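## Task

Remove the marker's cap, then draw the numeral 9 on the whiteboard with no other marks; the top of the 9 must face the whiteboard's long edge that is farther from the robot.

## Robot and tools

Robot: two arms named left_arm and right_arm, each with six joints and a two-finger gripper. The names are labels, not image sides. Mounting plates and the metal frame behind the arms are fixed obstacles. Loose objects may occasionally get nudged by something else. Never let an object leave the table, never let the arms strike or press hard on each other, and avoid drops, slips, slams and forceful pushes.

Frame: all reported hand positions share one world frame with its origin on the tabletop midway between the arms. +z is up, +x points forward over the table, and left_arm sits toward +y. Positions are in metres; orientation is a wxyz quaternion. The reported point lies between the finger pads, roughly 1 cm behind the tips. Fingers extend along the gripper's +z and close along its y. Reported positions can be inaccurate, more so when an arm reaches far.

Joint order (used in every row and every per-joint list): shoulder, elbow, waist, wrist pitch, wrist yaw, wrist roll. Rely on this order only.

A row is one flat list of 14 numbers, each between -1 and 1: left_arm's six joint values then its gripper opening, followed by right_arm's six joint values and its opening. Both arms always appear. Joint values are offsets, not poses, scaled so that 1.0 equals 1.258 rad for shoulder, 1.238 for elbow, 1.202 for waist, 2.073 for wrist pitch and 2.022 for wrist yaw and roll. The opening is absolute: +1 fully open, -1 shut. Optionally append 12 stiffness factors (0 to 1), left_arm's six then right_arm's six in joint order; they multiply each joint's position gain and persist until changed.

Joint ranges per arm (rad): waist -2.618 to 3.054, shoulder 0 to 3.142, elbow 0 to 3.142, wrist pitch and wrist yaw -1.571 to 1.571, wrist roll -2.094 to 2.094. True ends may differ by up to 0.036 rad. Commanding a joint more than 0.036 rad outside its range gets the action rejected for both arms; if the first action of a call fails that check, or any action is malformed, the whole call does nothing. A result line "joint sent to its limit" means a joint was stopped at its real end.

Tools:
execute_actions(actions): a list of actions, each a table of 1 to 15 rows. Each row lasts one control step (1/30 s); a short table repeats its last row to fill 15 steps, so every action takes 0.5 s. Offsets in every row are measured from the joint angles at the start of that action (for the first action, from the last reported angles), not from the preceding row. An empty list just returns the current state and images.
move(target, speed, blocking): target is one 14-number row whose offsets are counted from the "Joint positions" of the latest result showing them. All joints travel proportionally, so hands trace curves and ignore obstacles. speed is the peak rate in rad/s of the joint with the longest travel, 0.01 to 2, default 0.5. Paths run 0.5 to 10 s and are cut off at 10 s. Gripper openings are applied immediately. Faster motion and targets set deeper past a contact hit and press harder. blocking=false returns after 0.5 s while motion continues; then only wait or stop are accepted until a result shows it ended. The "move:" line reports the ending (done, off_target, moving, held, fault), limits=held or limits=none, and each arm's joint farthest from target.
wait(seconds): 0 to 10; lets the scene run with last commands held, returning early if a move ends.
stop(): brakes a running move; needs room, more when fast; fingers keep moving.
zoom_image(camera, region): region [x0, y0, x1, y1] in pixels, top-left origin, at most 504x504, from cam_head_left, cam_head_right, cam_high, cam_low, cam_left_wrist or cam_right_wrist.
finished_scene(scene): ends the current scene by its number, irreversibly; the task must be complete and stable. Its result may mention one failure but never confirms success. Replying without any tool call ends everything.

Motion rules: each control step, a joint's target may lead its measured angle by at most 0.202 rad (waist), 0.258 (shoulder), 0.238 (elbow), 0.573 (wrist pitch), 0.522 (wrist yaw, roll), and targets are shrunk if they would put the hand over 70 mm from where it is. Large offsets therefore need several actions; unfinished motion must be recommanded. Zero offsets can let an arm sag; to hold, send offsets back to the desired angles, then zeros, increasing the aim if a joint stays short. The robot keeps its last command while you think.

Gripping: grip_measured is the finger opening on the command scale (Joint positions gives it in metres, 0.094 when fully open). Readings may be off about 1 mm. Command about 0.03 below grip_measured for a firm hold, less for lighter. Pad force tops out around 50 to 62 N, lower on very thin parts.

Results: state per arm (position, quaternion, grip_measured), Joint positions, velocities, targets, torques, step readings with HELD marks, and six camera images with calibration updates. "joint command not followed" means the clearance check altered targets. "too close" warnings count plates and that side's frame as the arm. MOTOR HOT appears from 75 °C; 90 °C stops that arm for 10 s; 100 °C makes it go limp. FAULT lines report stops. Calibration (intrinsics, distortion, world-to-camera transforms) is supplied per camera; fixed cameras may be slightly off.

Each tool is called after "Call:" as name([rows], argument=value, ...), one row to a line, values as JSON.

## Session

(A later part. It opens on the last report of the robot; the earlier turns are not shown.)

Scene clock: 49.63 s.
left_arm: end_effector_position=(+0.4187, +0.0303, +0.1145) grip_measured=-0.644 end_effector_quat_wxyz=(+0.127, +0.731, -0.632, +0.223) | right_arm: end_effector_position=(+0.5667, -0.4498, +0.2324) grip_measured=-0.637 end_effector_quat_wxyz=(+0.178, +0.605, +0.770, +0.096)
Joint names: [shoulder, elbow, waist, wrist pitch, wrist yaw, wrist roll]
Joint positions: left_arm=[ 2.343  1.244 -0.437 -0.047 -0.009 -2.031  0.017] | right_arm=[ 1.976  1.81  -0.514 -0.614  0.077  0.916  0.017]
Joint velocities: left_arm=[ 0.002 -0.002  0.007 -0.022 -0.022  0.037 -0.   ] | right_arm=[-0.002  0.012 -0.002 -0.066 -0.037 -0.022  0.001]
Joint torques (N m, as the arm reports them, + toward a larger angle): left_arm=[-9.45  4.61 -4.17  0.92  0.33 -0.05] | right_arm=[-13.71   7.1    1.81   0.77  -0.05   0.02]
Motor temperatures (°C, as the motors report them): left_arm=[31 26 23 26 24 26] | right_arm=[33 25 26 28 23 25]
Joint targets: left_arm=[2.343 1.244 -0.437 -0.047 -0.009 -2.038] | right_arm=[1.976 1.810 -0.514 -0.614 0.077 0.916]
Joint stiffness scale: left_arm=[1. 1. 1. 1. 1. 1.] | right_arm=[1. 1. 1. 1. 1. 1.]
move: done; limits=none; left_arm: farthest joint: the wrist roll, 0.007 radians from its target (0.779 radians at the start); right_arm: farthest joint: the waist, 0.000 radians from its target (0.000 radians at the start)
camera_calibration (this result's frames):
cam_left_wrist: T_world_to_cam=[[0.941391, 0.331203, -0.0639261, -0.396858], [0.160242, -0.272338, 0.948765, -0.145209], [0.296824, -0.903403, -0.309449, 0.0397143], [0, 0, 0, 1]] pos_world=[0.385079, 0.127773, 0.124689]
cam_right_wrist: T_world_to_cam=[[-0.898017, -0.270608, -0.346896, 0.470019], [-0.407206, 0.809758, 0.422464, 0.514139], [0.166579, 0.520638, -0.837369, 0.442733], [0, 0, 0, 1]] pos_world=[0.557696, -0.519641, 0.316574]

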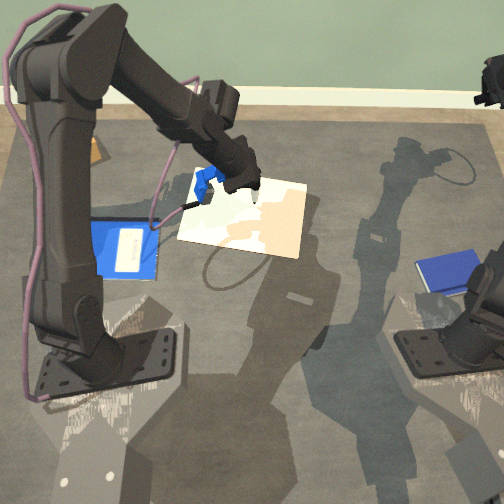

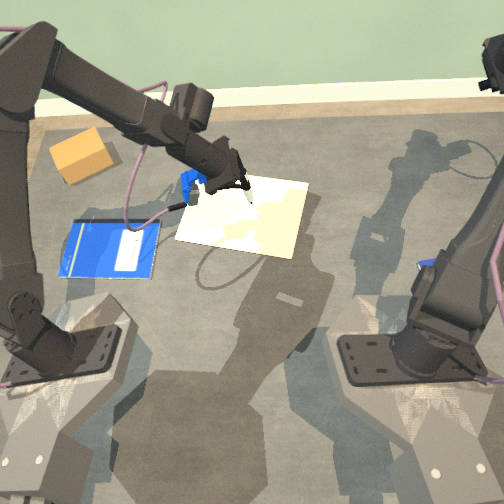

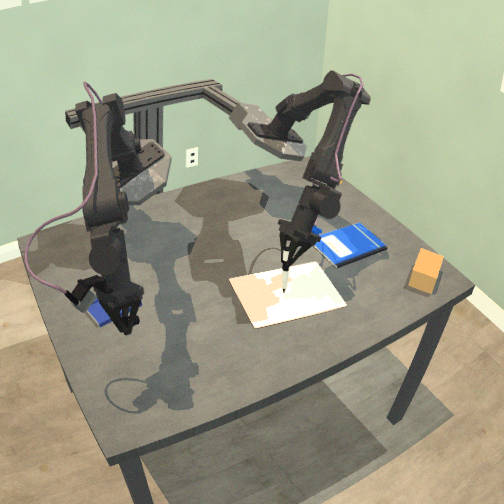

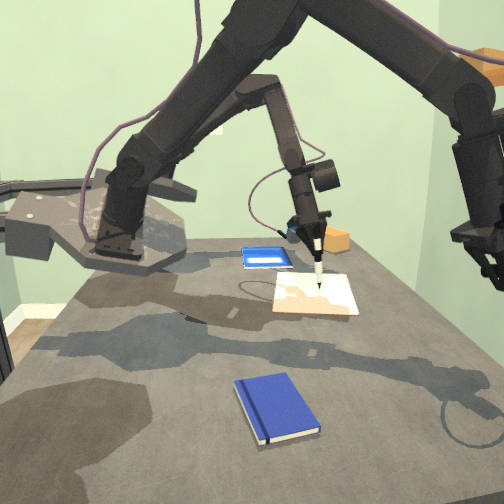

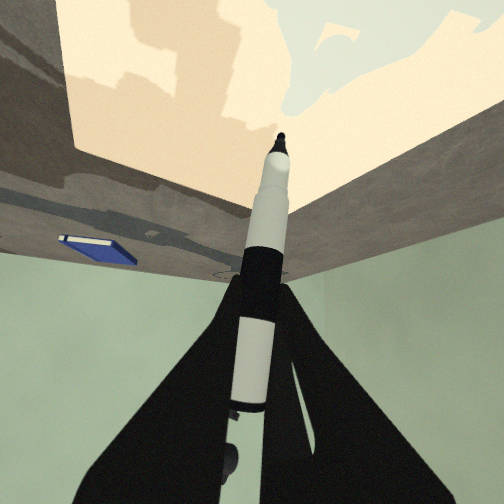

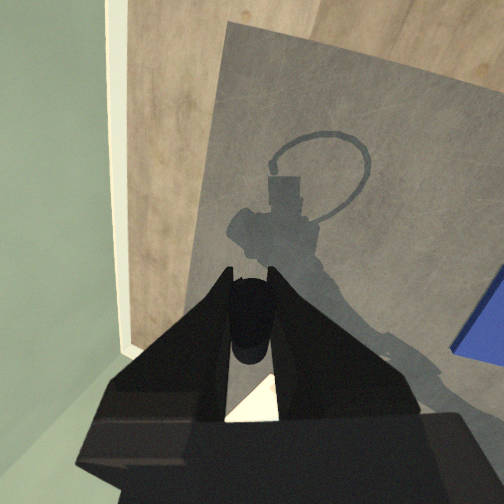

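Call:
zoom_image(camera="cam_low", region=[269,220,369,320])

Call:
zoom_image(camera="cam_head_left", region=[205,155,305,255])

Region (269, 220, 369, 320) of cam_low's 504x504 image, scaled by 5.040, with more detail than that image has.

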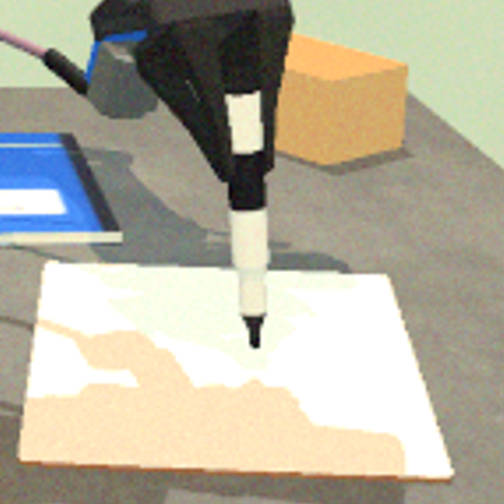

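Region (205, 155, 305, 255) of cam_head_left's 504x504 image, scaled by 5.040, with more detail than that image has.

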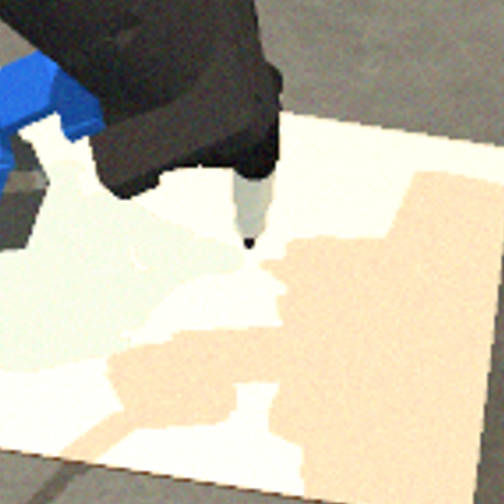

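Call:
move(target=[0.091,0.135,-0.029,-0.025,0,0,-0.7,0,0,0,0,0,0,-0.7], speed=0.4)

Call:
zoom_image(camera="cam_low", region=[269,220,369,320])

Scene clock: 52.63 s.
left_arm: end_effector_position=(+0.4377, +0.0044, +0.1063) grip_measured=-0.644 end_effector_quat_wxyz=(+0.127, +0.723, -0.638, +0.231) | right_arm: end_effector_position=(+0.5667, -0.4498, +0.2324) grip_measured=-0.637 end_effector_quat_wxyz=(+0.178, +0.605, +0.770, +0.096)
Joint names: [shoulder, elbow, waist, wrist pitch, wrist yaw, wrist roll]
Joint positions: left_arm=[ 2.446  1.389 -0.461 -0.079 -0.009 -2.032  0.017] | right_arm=[ 1.976  1.81  -0.514 -0.614  0.077  0.916  0.017]
Joint velocities: left_arm=[ 0.007 -0.012 -0.012 -0.022 -0.007  0.022 -0.   ] | right_arm=[-0.002 -0.012 -0.002 -0.066 -0.066  0.007 -0.001]
Joint torques (N m, as the arm reports them, + toward a larger angle): left_arm=[-9.33  6.38 -5.53  0.76  0.32  0.05] | right_arm=[-13.67   7.17   1.8    0.77  -0.04   0.03]
Motor temperatures (°C, as the motors report them): left_arm=[31 27 23 25 24 26] | right_arm=[34 25 26 28 23 25]
Joint targets: left_arm=[2.457 1.411 -0.472 -0.099 -0.009 -2.031] | right_arm=[1.976 1.810 -0.514 -0.614 0.077 0.916]
Joint stiffness scale: left_arm=[1. 1. 1. 1. 1. 1.] | right_arm=[1. 1. 1. 1. 1. 1.]
move: off_target (left_arm); limits=none; left_arm: farthest joint: the elbow, 0.022 radians from its target (0.167 radians at the start); right_arm: farthest joint: the waist, 0.000 radians from its target (0.000 radians at the start)
camera_calibration (this result's frames):
cam_left_wrist: T_world_to_cam=[[0.947898, 0.314349, -0.0517169, -0.410773], [0.140282, -0.266113, 0.95368, -0.139251], [0.286025, -0.911246, -0.296345, 0.0115477], [0, 0, 0, 1]] pos_world=[0.405602, 0.102592, 0.114979]
cam_right_wrist: T_world_to_cam=[[-0.898017, -0.270608, -0.346896, 0.470019], [-0.407206, 0.809758, 0.422464, 0.514139], [0.166579, 0.520638, -0.837369, 0.442733], [0, 0, 0, 1]] pos_world=[0.557696, -0.519641, 0.316574]

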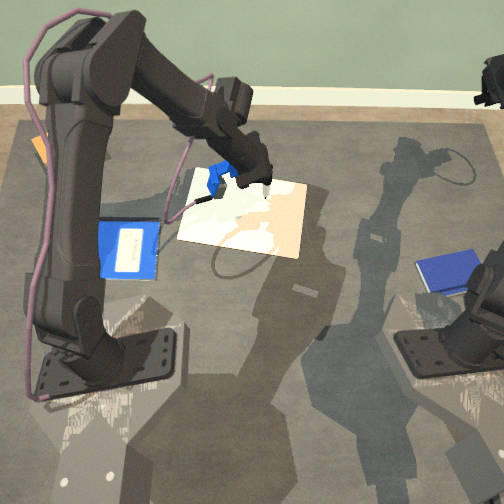

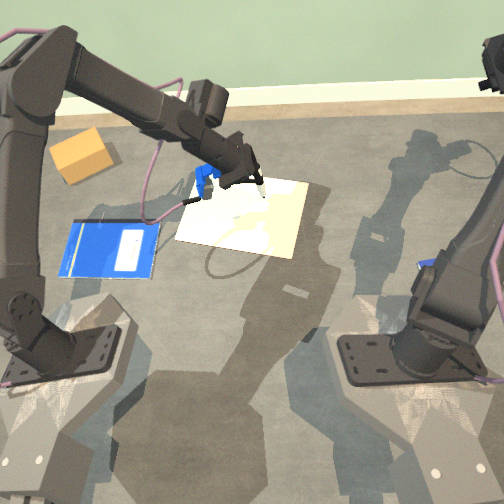

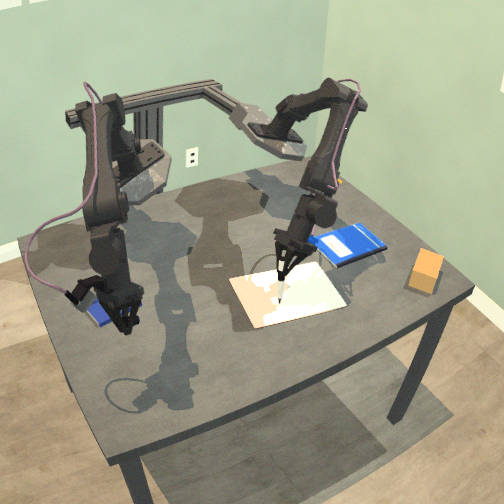

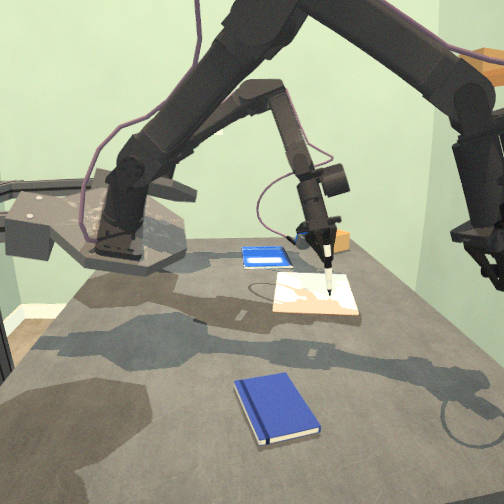

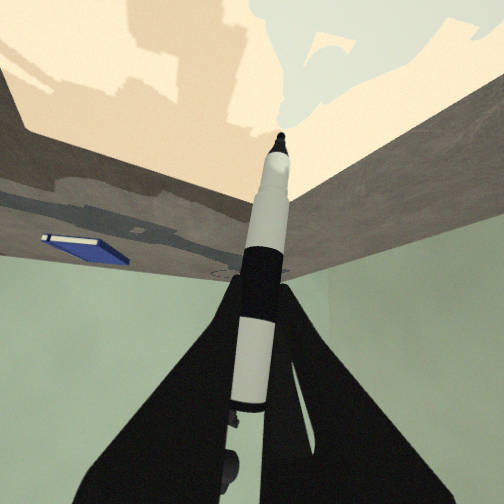

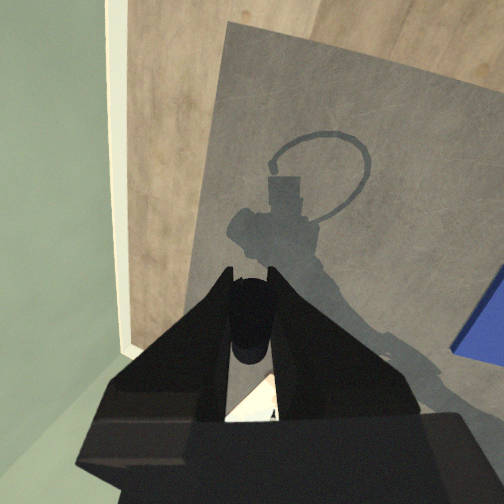

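Region (269, 220, 369, 320) of cam_low's 504x504 image, scaled by 5.040, with more detail than that image has.

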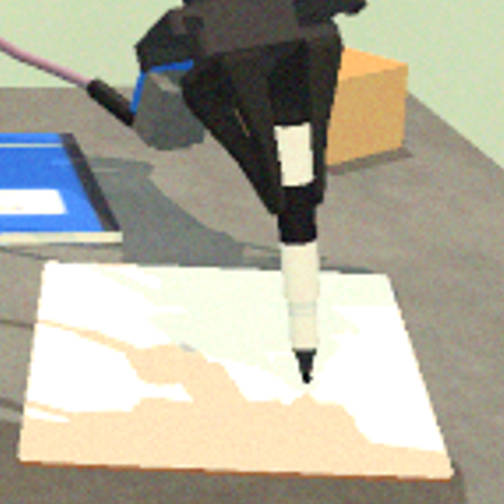

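Call:
execute_actions([
  [[0.025,0.012,-0.004,-0.002,0,0,-0.7,0,0,0,0,0,0,-0.7]],
  [[0,0,0,0,0,0,-0.7,0,0,0,0,0,0,-0.7]],
])

Call:
zoom_image(camera="cam_low", region=[289,250,369,330])

Scene clock: 54.03 s.
left_arm: end_effector_position=(+0.4351, +0.0027, +0.1020) grip_measured=-0.644 end_effector_quat_wxyz=(+0.130, +0.723, -0.639, +0.229) | right_arm: end_effector_position=(+0.5667, -0.4498, +0.2324) grip_measured=-0.637 end_effector_quat_wxyz=(+0.178, +0.605, +0.770, +0.096)
Joint names: [shoulder, elbow, waist, wrist pitch, wrist yaw, wrist roll]
Joint positions: left_arm=[ 2.458  1.389 -0.461 -0.072 -0.006 -2.032  0.017] | right_arm=[ 1.976  1.81  -0.514 -0.614  0.077  0.916  0.017]
Joint velocities: left_arm=[-0.007 -0.002 -0.002 -0.007  0.007 -0.066 -0.001] | right_arm=[-0.002  0.007  0.007 -0.007 -0.022  0.022 -0.001]
Joint torques (N m, as the arm reports them, + toward a larger angle): left_arm=[-10.13   4.82  -4.48   0.96   0.33   0.03] | right_arm=[-13.69   7.12   1.83   0.75  -0.05   0.03]
Motor temperatures (°C, as the motors report them): left_arm=[31 27 23 25 24 26] | right_arm=[34 25 26 28 23 25]
Joint targets: left_arm=[2.458 1.389 -0.461 -0.072 -0.006 -2.032] | right_arm=[1.976 1.810 -0.514 -0.614 0.077 0.916]
Joint stiffness scale: left_arm=[1. 1. 1. 1. 1. 1.] | right_arm=[1. 1. 1. 1. 1. 1.]
Step readings (joint positions; steps 1 to 15: 1st action; 16 to 30: 2nd action):
0: left_arm=[2.446 1.389 -0.461 -0.080 -0.009 -2.032] | right_arm=[1.976 1.810 -0.514 -0.614 0.077 0.916]
1: left_arm=[2.447 1.389 -0.461 -0.080 -0.009 -2.032] | right_arm=[1.976 1.810 -0.514 -0.614 0.077 0.916]
2: left_arm=[2.449 1.389 -0.461 -0.078 -0.009 -2.032] | right_arm=[1.976 1.810 -0.514 -0.614 0.077 0.916]
4: left_arm=[2.457 1.389 -0.461 -0.077 -0.009 -2.032] | right_arm=[1.976 1.810 -0.514 -0.614 0.077 0.916]
8: left_arm=[2.458 1.389 -0.461 -0.073 -0.006 -2.032] | right_arm=[1.976 1.810 -0.514 -0.614 0.077 0.916]
15: left_arm=[2.458 1.389 -0.461 -0.073 -0.006 -2.032] | right_arm=[1.976 1.810 -0.514 -0.614 0.077 0.916]
16: left_arm=[2.458 1.389 -0.461 -0.072 -0.006 -2.032] | right_arm=[1.976 1.810 -0.514 -0.614 0.077 0.916]
17: left_arm=[2.458 1.389 -0.461 -0.072 -0.006 -2.032] | right_arm=[1.976 1.810 -0.514 -0.614 0.077 0.916]
19: left_arm=[2.458 1.389 -0.461 -0.072 -0.006 -2.032] | right_arm=[1.976 1.810 -0.514 -0.614 0.077 0.916]
23: left_arm=[2.458 1.389 -0.461 -0.072 -0.006 -2.032] | right_arm=[1.976 1.810 -0.514 -0.614 0.077 0.916]
30: Joint positions above
camera_calibration (this result's frames):
cam_left_wrist: T_world_to_cam=[[0.948789, 0.310837, -0.0563924, -0.407828], [0.143702, -0.265685, 0.95329, -0.136733], [0.281336, -0.912574, -0.296747, 0.0115199], [0, 0, 0, 1]] pos_world=[0.403351, 0.100953, 0.110766]
cam_right_wrist: T_world_to_cam=[[-0.898017, -0.270608, -0.346896, 0.470019], [-0.407206, 0.809758, 0.422464, 0.514139], [0.166579, 0.520638, -0.837369, 0.442733], [0, 0, 0, 1]] pos_world=[0.557696, -0.519641, 0.316574]

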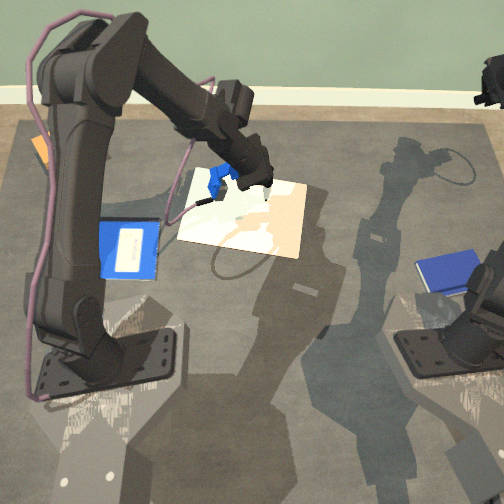

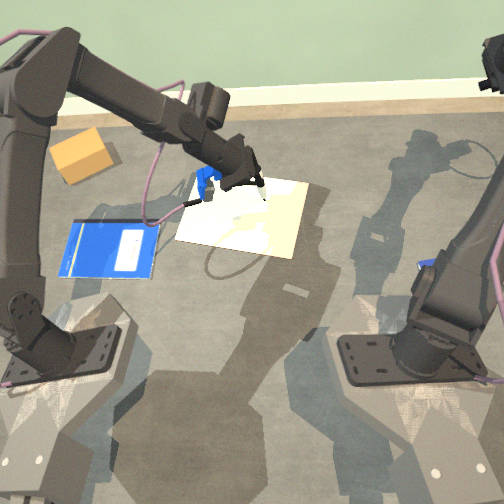

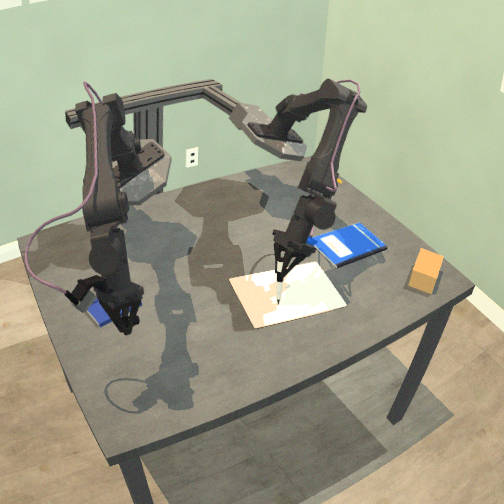

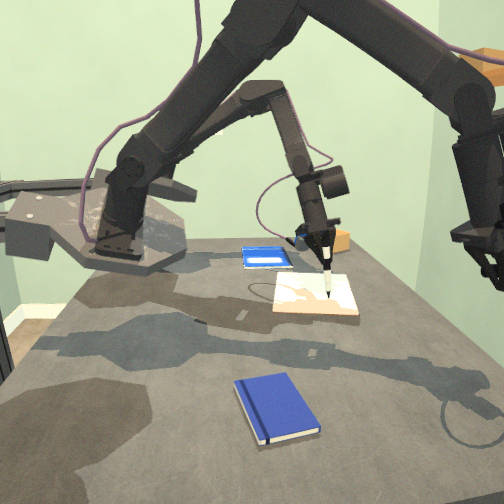

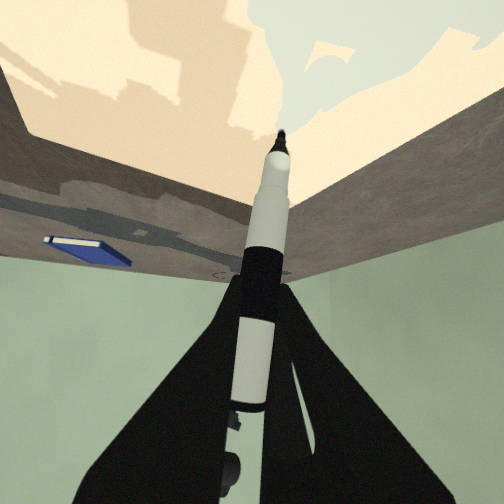

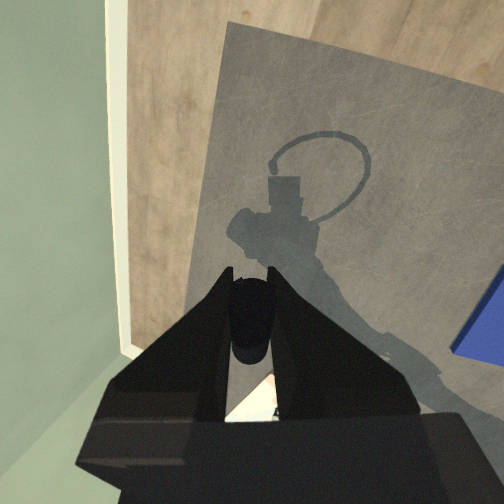

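Region (289, 250, 369, 330) of cam_low's 504x504 image, scaled by 6.300, with more detail than that image has.

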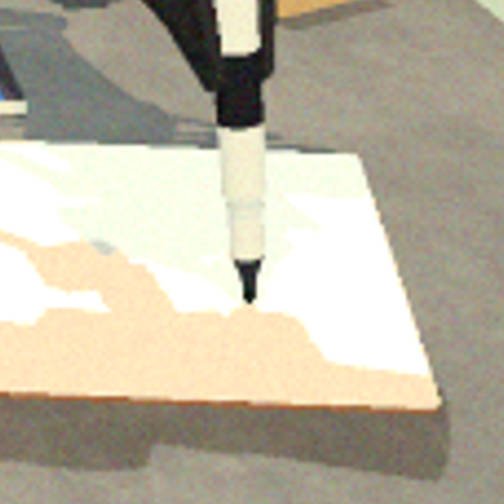

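Call:
move(target=[0.033,0.027,-0.004,-0.003,0,0,-0.7,0,0,0,0,0,0,-0.7], speed=0.1)

Call:
zoom_image(camera="cam_low", region=[289,250,369,330])

Scene clock: 55.80 s.
left_arm: end_effector_position=(+0.4379, -0.0000, +0.1014) grip_measured=-0.644 end_effector_quat_wxyz=(+0.131, +0.722, -0.638, +0.233) | right_arm: end_effector_position=(+0.5667, -0.4498, +0.2324) grip_measured=-0.637 end_effector_quat_wxyz=(+0.178, +0.605, +0.770, +0.096)
Joint names: [shoulder, elbow, waist, wrist pitch, wrist yaw, wrist roll]
Joint positions: left_arm=[ 2.468  1.404 -0.461 -0.071 -0.001 -2.032  0.017] | right_arm=[ 1.976  1.81  -0.514 -0.614  0.077  0.916  0.017]
Joint velocities: left_arm=[-0.007 -0.002 -0.002  0.11   0.022 -0.022 -0.001] | right_arm=[ 0.017 -0.017 -0.007 -0.037  0.007 -0.066  0.   ]
Joint torques (N m, as the arm reports them, + toward a larger angle): left_arm=[-8.05  6.15 -4.87  0.89  0.27  0.03] | right_arm=[-13.75   7.15   1.79   0.76  -0.03   0.03]
Motor temperatures (°C, as the motors report them): left_arm=[31 27 23 25 24 26] | right_arm=[34 25 26 28 23 25]
Joint targets: left_arm=[2.499 1.422 -0.466 -0.078 -0.006 -2.032] | right_arm=[1.976 1.810 -0.514 -0.614 0.077 0.916]
Joint stiffness scale: left_arm=[1. 1. 1. 1. 1. 1.] | right_arm=[1. 1. 1. 1. 1. 1.]
move: off_target (left_arm); limits=none; left_arm: farthest joint: the shoulder, 0.031 radians from its target (0.042 radians at the start); right_arm: farthest joint: the waist, 0.000 radians from its target (0.000 radians at the start)
camera_calibration (this result's frames):
cam_left_wrist: T_world_to_cam=[[0.948823, 0.310887, -0.0555401, -0.409839], [0.140822, -0.25908, 0.955535, -0.136252], [0.282674, -0.914454, -0.2896, 0.0067844], [0, 0, 0, 1]] pos_world=[0.406134, 0.0983175, 0.109396]
cam_right_wrist: T_world_to_cam=[[-0.898017, -0.270608, -0.346896, 0.470019], [-0.407206, 0.809758, 0.422464, 0.514139], [0.166579, 0.520638, -0.837369, 0.442733], [0, 0, 0, 1]] pos_world=[0.557696, -0.519641, 0.316574]

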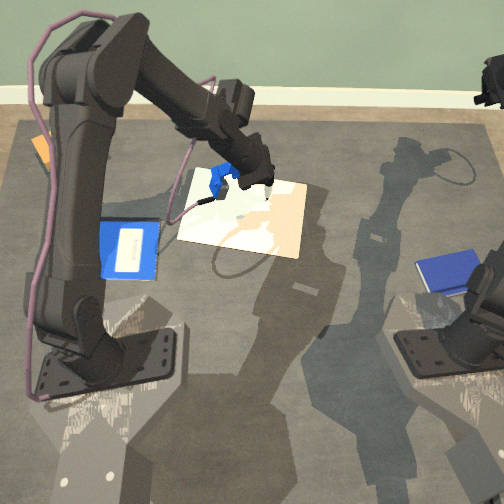

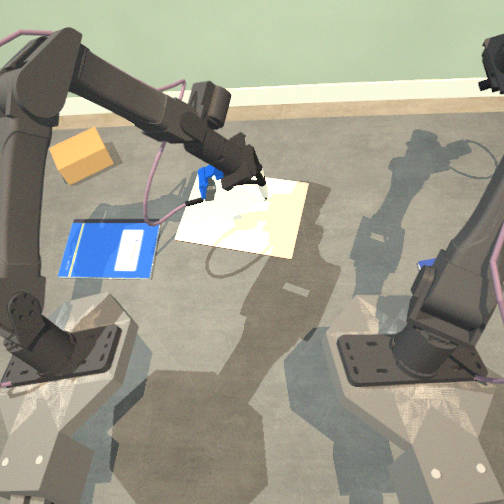

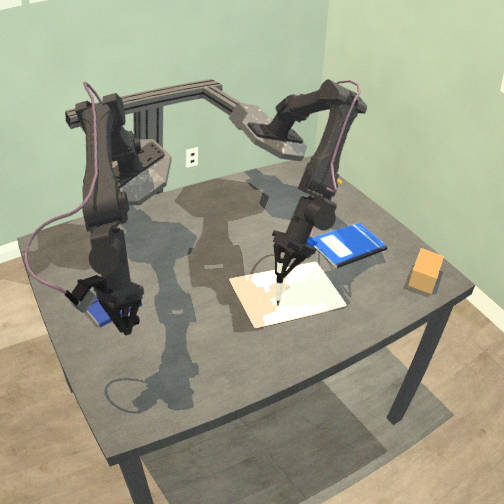

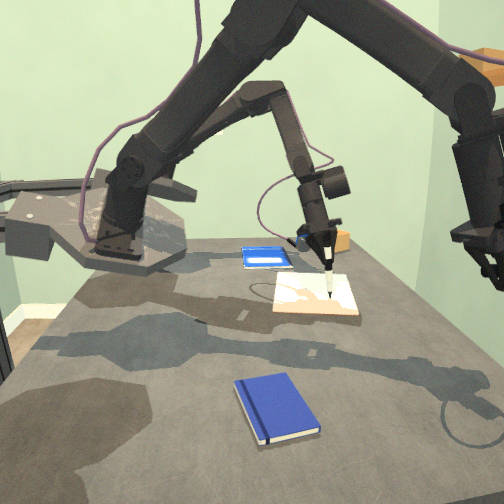

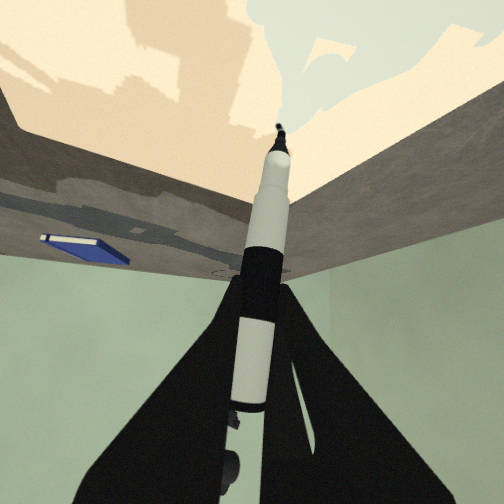

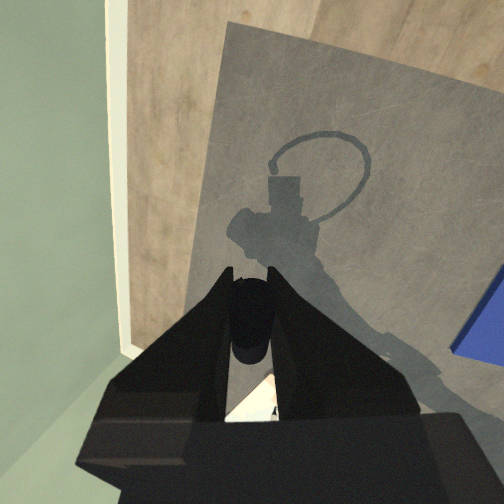

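Region (289, 250, 369, 330) of cam_low's 504x504 image, scaled by 6.300, with more detail than that image has.

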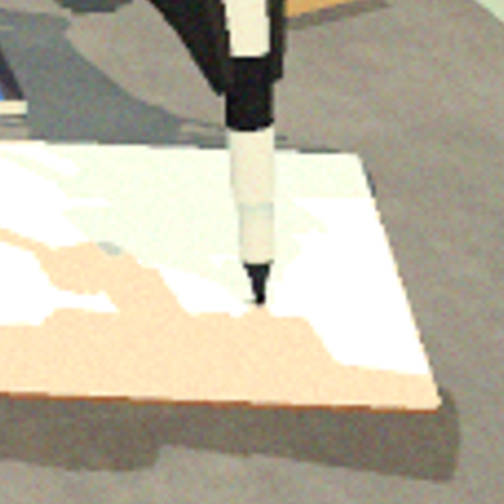

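Call:
move(target=[0.047,0.095,0.02,-0.041,0,0,-0.7,0,0,0,0,0,0,-0.7], speed=0.2)

Scene clock: 57.27 s.
left_arm: end_effector_position=(+0.4571, -0.0008, +0.1019) grip_measured=-0.644 end_effector_quat_wxyz=(+0.136, +0.726, -0.632, +0.234) | right_arm: end_effector_position=(+0.5667, -0.4498, +0.2324) grip_measured=-0.637 end_effector_quat_wxyz=(+0.178, +0.605, +0.770, +0.096)
Joint names: [shoulder, elbow, waist, wrist pitch, wrist yaw, wrist roll]
Joint positions: left_arm=[ 2.502  1.503 -0.444 -0.134  0.014 -2.032  0.017] | right_arm=[ 1.976  1.81  -0.514 -0.614  0.077  0.916  0.017]
Joint velocities: left_arm=[ 0.002 -0.007 -0.017  0.066 -0.051  0.022 -0.   ] | right_arm=[ 0.017  0.022 -0.002  0.081  0.007  0.022  0.   ]
Joint torques (N m, as the arm reports them, + toward a larger angle): left_arm=[-8.84  6.32 -4.14  0.7   0.17  0.03] | right_arm=[-13.72   7.11   1.85   0.76  -0.05   0.02]
Motor temperatures (°C, as the motors report them): left_arm=[31 27 23 25 24 26] | right_arm=[34 25 26 28 23 25]
Joint targets: left_arm=[2.527 1.521 -0.437 -0.156 -0.001 -2.032] | right_arm=[1.976 1.810 -0.514 -0.614 0.077 0.916]
Joint stiffness scale: left_arm=[1. 1. 1. 1. 1. 1.] | right_arm=[1. 1. 1. 1. 1. 1.]
move: off_target (left_arm); limits=none; left_arm: farthest joint: the shoulder, 0.025 radians from its target (0.059 radians at the start); right_arm: farthest joint: the waist, 0.000 radians from its target (0.000 radians at the start)
camera_calibration (this result's frames):
cam_left_wrist: T_world_to_cam=[[0.944679, 0.321411, -0.0654029, -0.424861], [0.150614, -0.247944, 0.956995, -0.144233], [0.291372, -0.913903, -0.282637, -0.00390065], [0, 0, 0, 1]] pos_world=[0.424217, 0.0972282, 0.109141]
cam_right_wrist: T_world_to_cam=[[-0.898017, -0.270608, -0.346896, 0.470019], [-0.407206, 0.809758, 0.422464, 0.514139], [0.166579, 0.520638, -0.837369, 0.442733], [0, 0, 0, 1]] pos_world=[0.557696, -0.519641, 0.316574]

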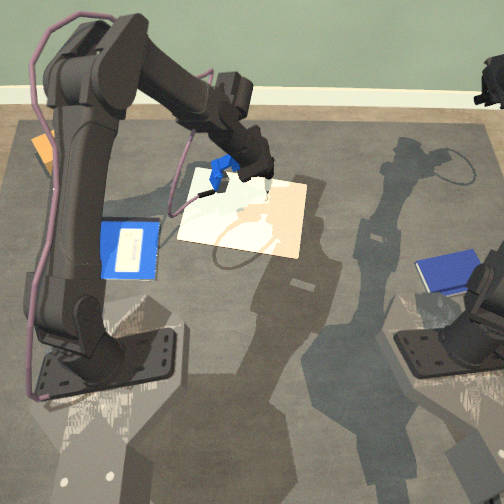

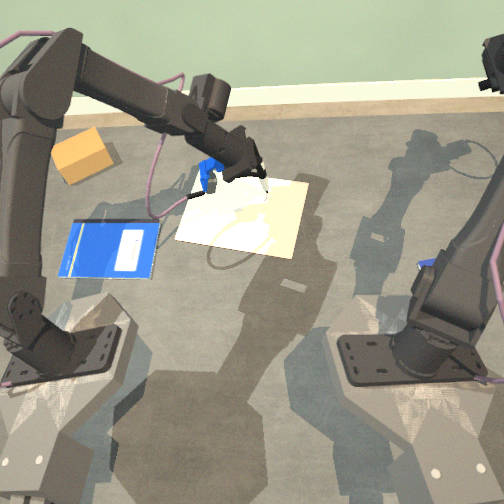

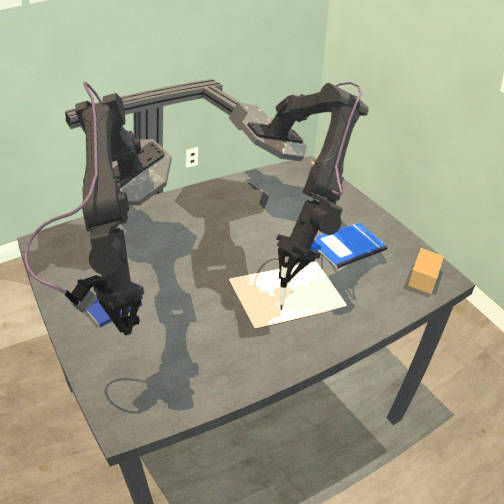

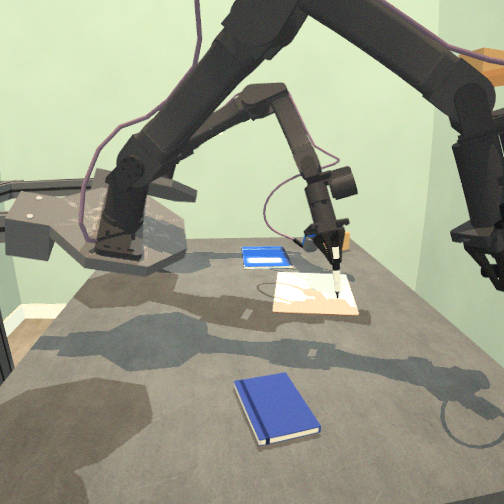

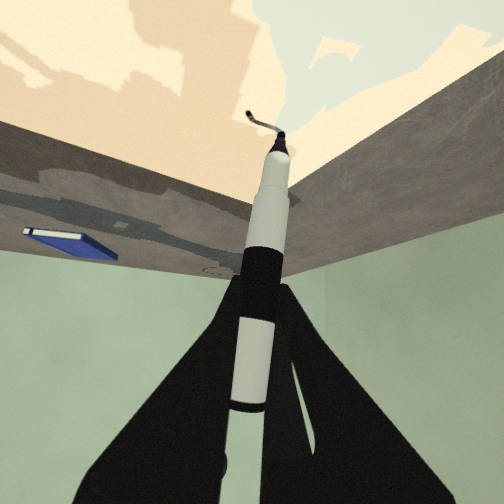

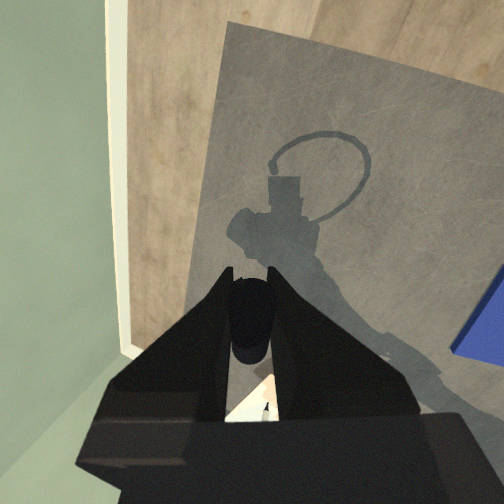

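Call:
move(target=[-0.012,0.031,0.038,-0.031,-0.007,0,-0.7,0,0,0,0,0,0,-0.7], speed=0.15)

Scene clock: 58.30 s.
left_arm: end_effector_position=(+0.4684, +0.0144, +0.1018) grip_measured=-0.644 end_effector_quat_wxyz=(+0.142, +0.736, -0.619, +0.233) | right_arm: end_effector_position=(+0.5667, -0.4498, +0.2324) grip_measured=-0.637 end_effector_quat_wxyz=(+0.178, +0.605, +0.770, +0.096)
Joint names: [shoulder, elbow, waist, wrist pitch, wrist yaw, wrist roll]
Joint positions: left_arm=[ 2.494  1.525 -0.404 -0.163  0.036 -2.032  0.017] | right_arm=[ 1.976  1.81  -0.514 -0.614  0.077  0.916  0.017]
Joint velocities: left_arm=[-0.002 -0.012 -0.017 -0.022  0.037  0.007 -0.001] | right_arm=[-0.012 -0.012 -0.017  0.066  0.007 -0.095  0.001]
Joint torques (N m, as the arm reports them, + toward a larger angle): left_arm=[-11.18   6.26  -4.16   0.56  -0.09   0.03] | right_arm=[-13.66   7.08   1.71   0.76  -0.06   0.01]
Motor temperatures (°C, as the motors report them): left_arm=[31 27 23 25 24 26] | right_arm=[34 25 26 28 23 25]
Joint targets: left_arm=[2.487 1.541 -0.399 -0.198 -0.000 -2.032] | right_arm=[1.976 1.810 -0.514 -0.614 0.077 0.916]
Joint stiffness scale: left_arm=[1. 1. 1. 1. 1. 1.] | right_arm=[1. 1. 1. 1. 1. 1.]
move: off_target (left_arm); limits=none; left_arm: farthest joint: the wrist yaw, 0.037 radians from its target (0.014 radians at the start); right_arm: farthest joint: the waist, 0.000 radians from its target (0.000 radians at the start)
camera_calibration (this result's frames):
cam_left_wrist: T_world_to_cam=[[0.933329, 0.348585, -0.0859419, -0.433416], [0.174543, -0.231372, 0.95708, -0.153489], [0.313739, -0.908271, -0.276789, -0.00444737], [0, 0, 0, 1]] pos_world=[0.432705, 0.11153, 0.108422]
cam_right_wrist: T_world_to_cam=[[-0.898017, -0.270608, -0.346896, 0.470019], [-0.407206, 0.809758, 0.422464, 0.514139], [0.166579, 0.520638, -0.837369, 0.442733], [0, 0, 0, 1]] pos_world=[0.557696, -0.519641, 0.316574]

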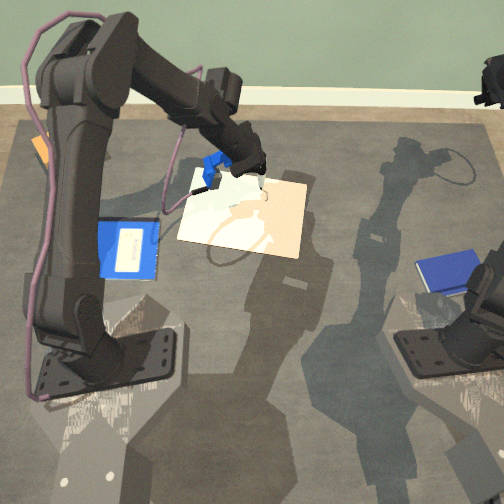

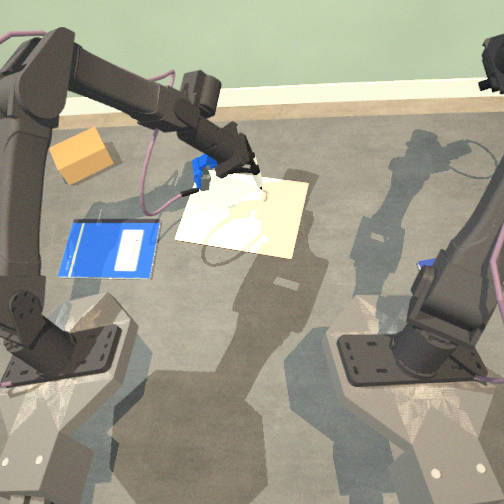

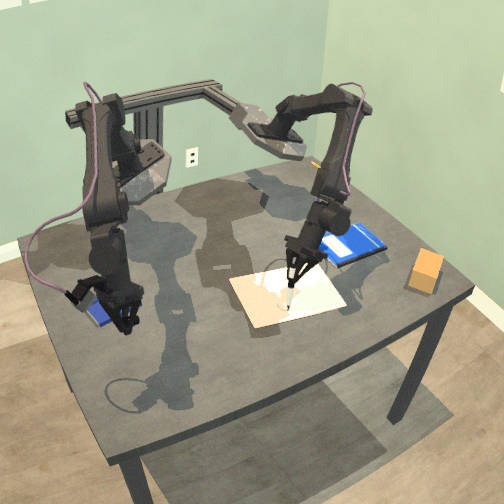

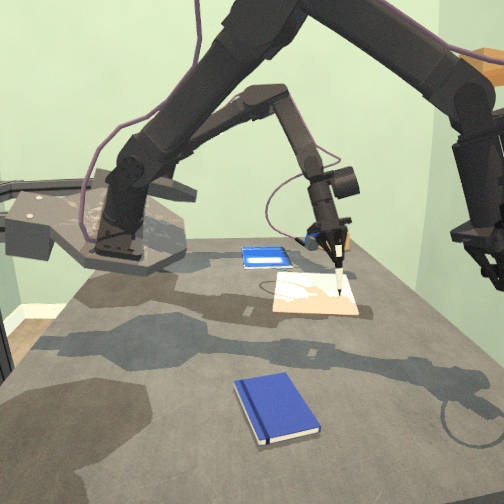

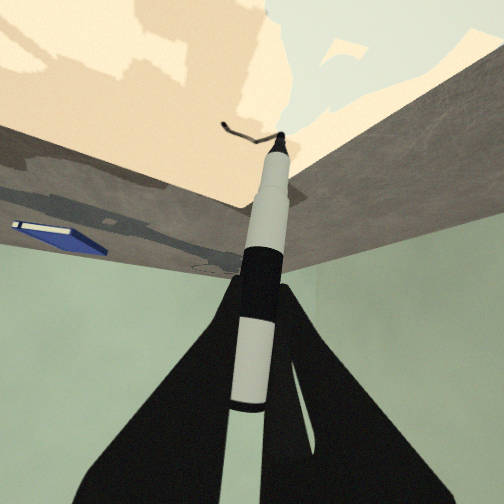

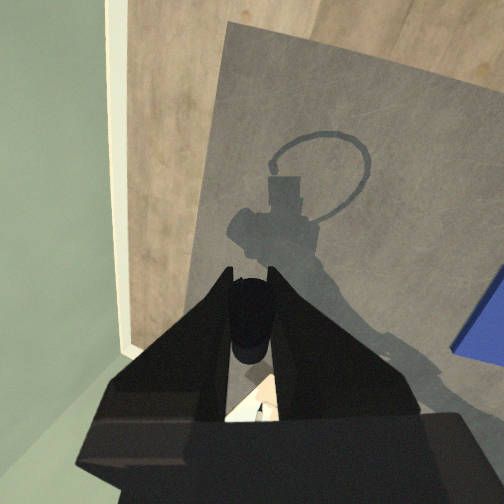

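Call:
move(target=[-0.052,-0.073,0.032,-0.002,-0.02,0,-0.7,0,0,0,0,0,0,-0.7], speed=0.15)

Scene clock: 59.47 s.
left_arm: end_effector_position=(+0.4654, +0.0400, +0.1022) grip_measured=-0.644 end_effector_quat_wxyz=(+0.133, +0.750, -0.608, +0.223) | right_arm: end_effector_position=(+0.5667, -0.4498, +0.2324) grip_measured=-0.637 end_effector_quat_wxyz=(+0.178, +0.605, +0.770, +0.096)
Joint names: [shoulder, elbow, waist, wrist pitch, wrist yaw, wrist roll]
Joint positions: left_arm=[ 2.439  1.456 -0.369 -0.154  0.02  -2.032  0.017] | right_arm=[ 1.976  1.81  -0.514 -0.614  0.077  0.916  0.017]
Joint velocities: left_arm=[-0.002  0.007 -0.032  0.022 -0.022 -0.022  0.001] | right_arm=[ 0.002  0.022 -0.032 -0.007 -0.022 -0.022  0.001]
Joint torques (N m, as the arm reports them, + toward a larger angle): left_arm=[-11.14   3.4   -4.33   0.77   0.04   0.02] | right_arm=[-13.76   7.15   1.79   0.77  -0.05   0.03]
Motor temperatures (°C, as the motors report them): left_arm=[32 27 23 25 24 26] | right_arm=[34 25 26 28 23 25]
Joint targets: left_arm=[2.428 1.434 -0.366 -0.167 -0.004 -2.032] | right_arm=[1.976 1.810 -0.514 -0.614 0.077 0.916]
Joint stiffness scale: left_arm=[1. 1. 1. 1. 1. 1.] | right_arm=[1. 1. 1. 1. 1. 1.]
move: off_target (left_arm); limits=none; left_arm: farthest joint: the wrist yaw, 0.025 radians from its target (0.041 radians at the start); right_arm: farthest joint: the waist, 0.000 radians from its target (0.000 radians at the start)
camera_calibration (this result's frames):
cam_left_wrist: T_world_to_cam=[[0.919405, 0.38321, -0.0885647, -0.434122], [0.195031, -0.248653, 0.948754, -0.155427], [0.341551, -0.889563, -0.303351, 0.00882776], [0, 0, 0, 1]] pos_world=[0.426432, 0.135565, 0.111693]
cam_right_wrist: T_world_to_cam=[[-0.898017, -0.270608, -0.346896, 0.470019], [-0.407206, 0.809758, 0.422464, 0.514139], [0.166579, 0.520638, -0.837369, 0.442733], [0, 0, 0, 1]] pos_world=[0.557696, -0.519641, 0.316574]

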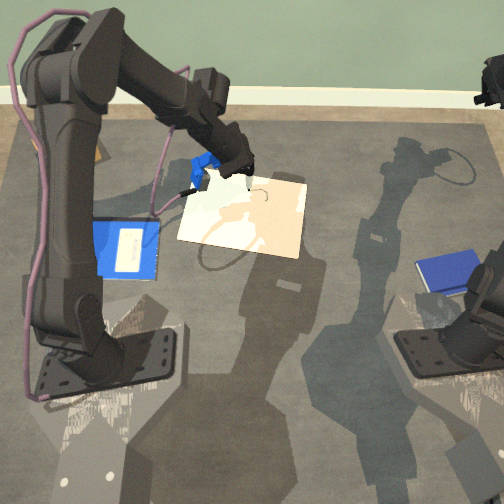

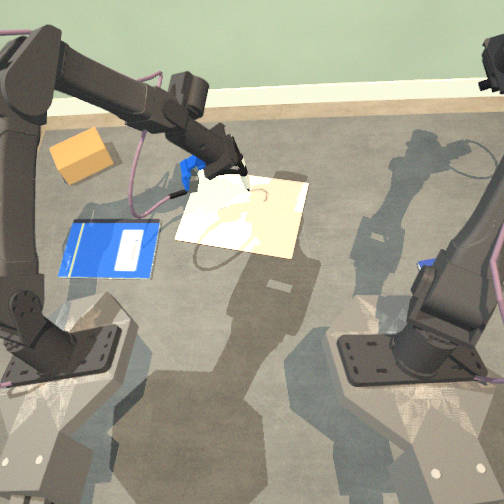

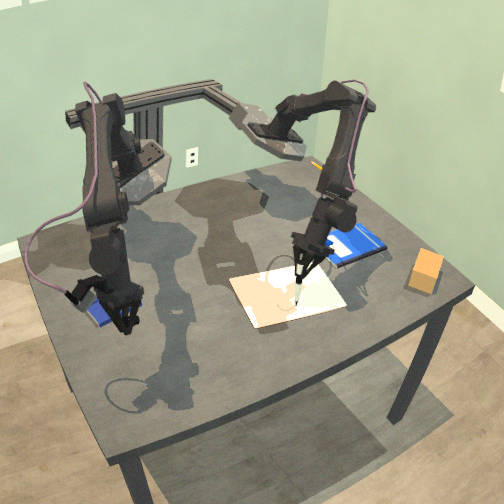

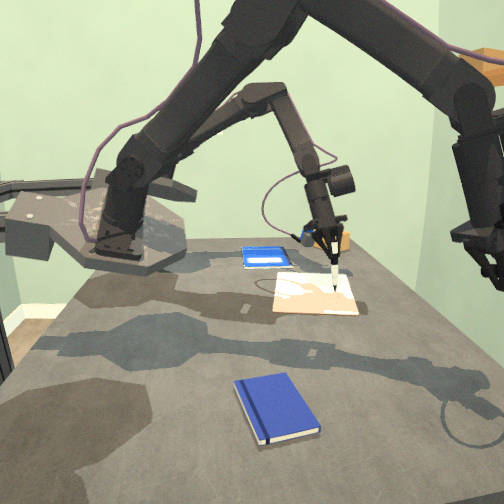

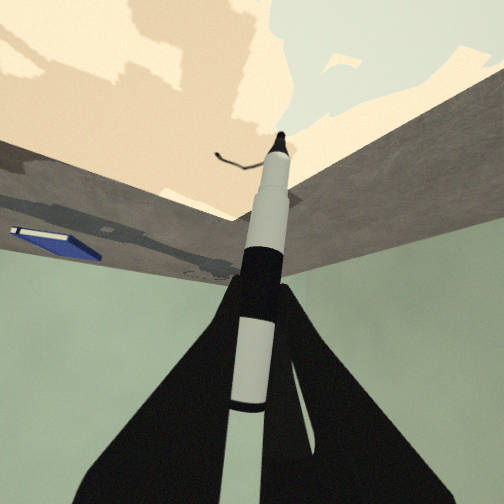

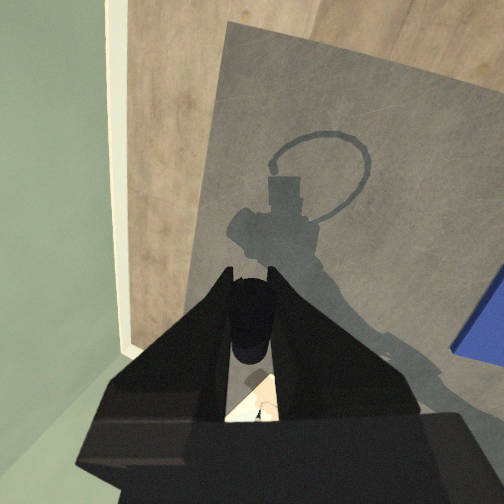

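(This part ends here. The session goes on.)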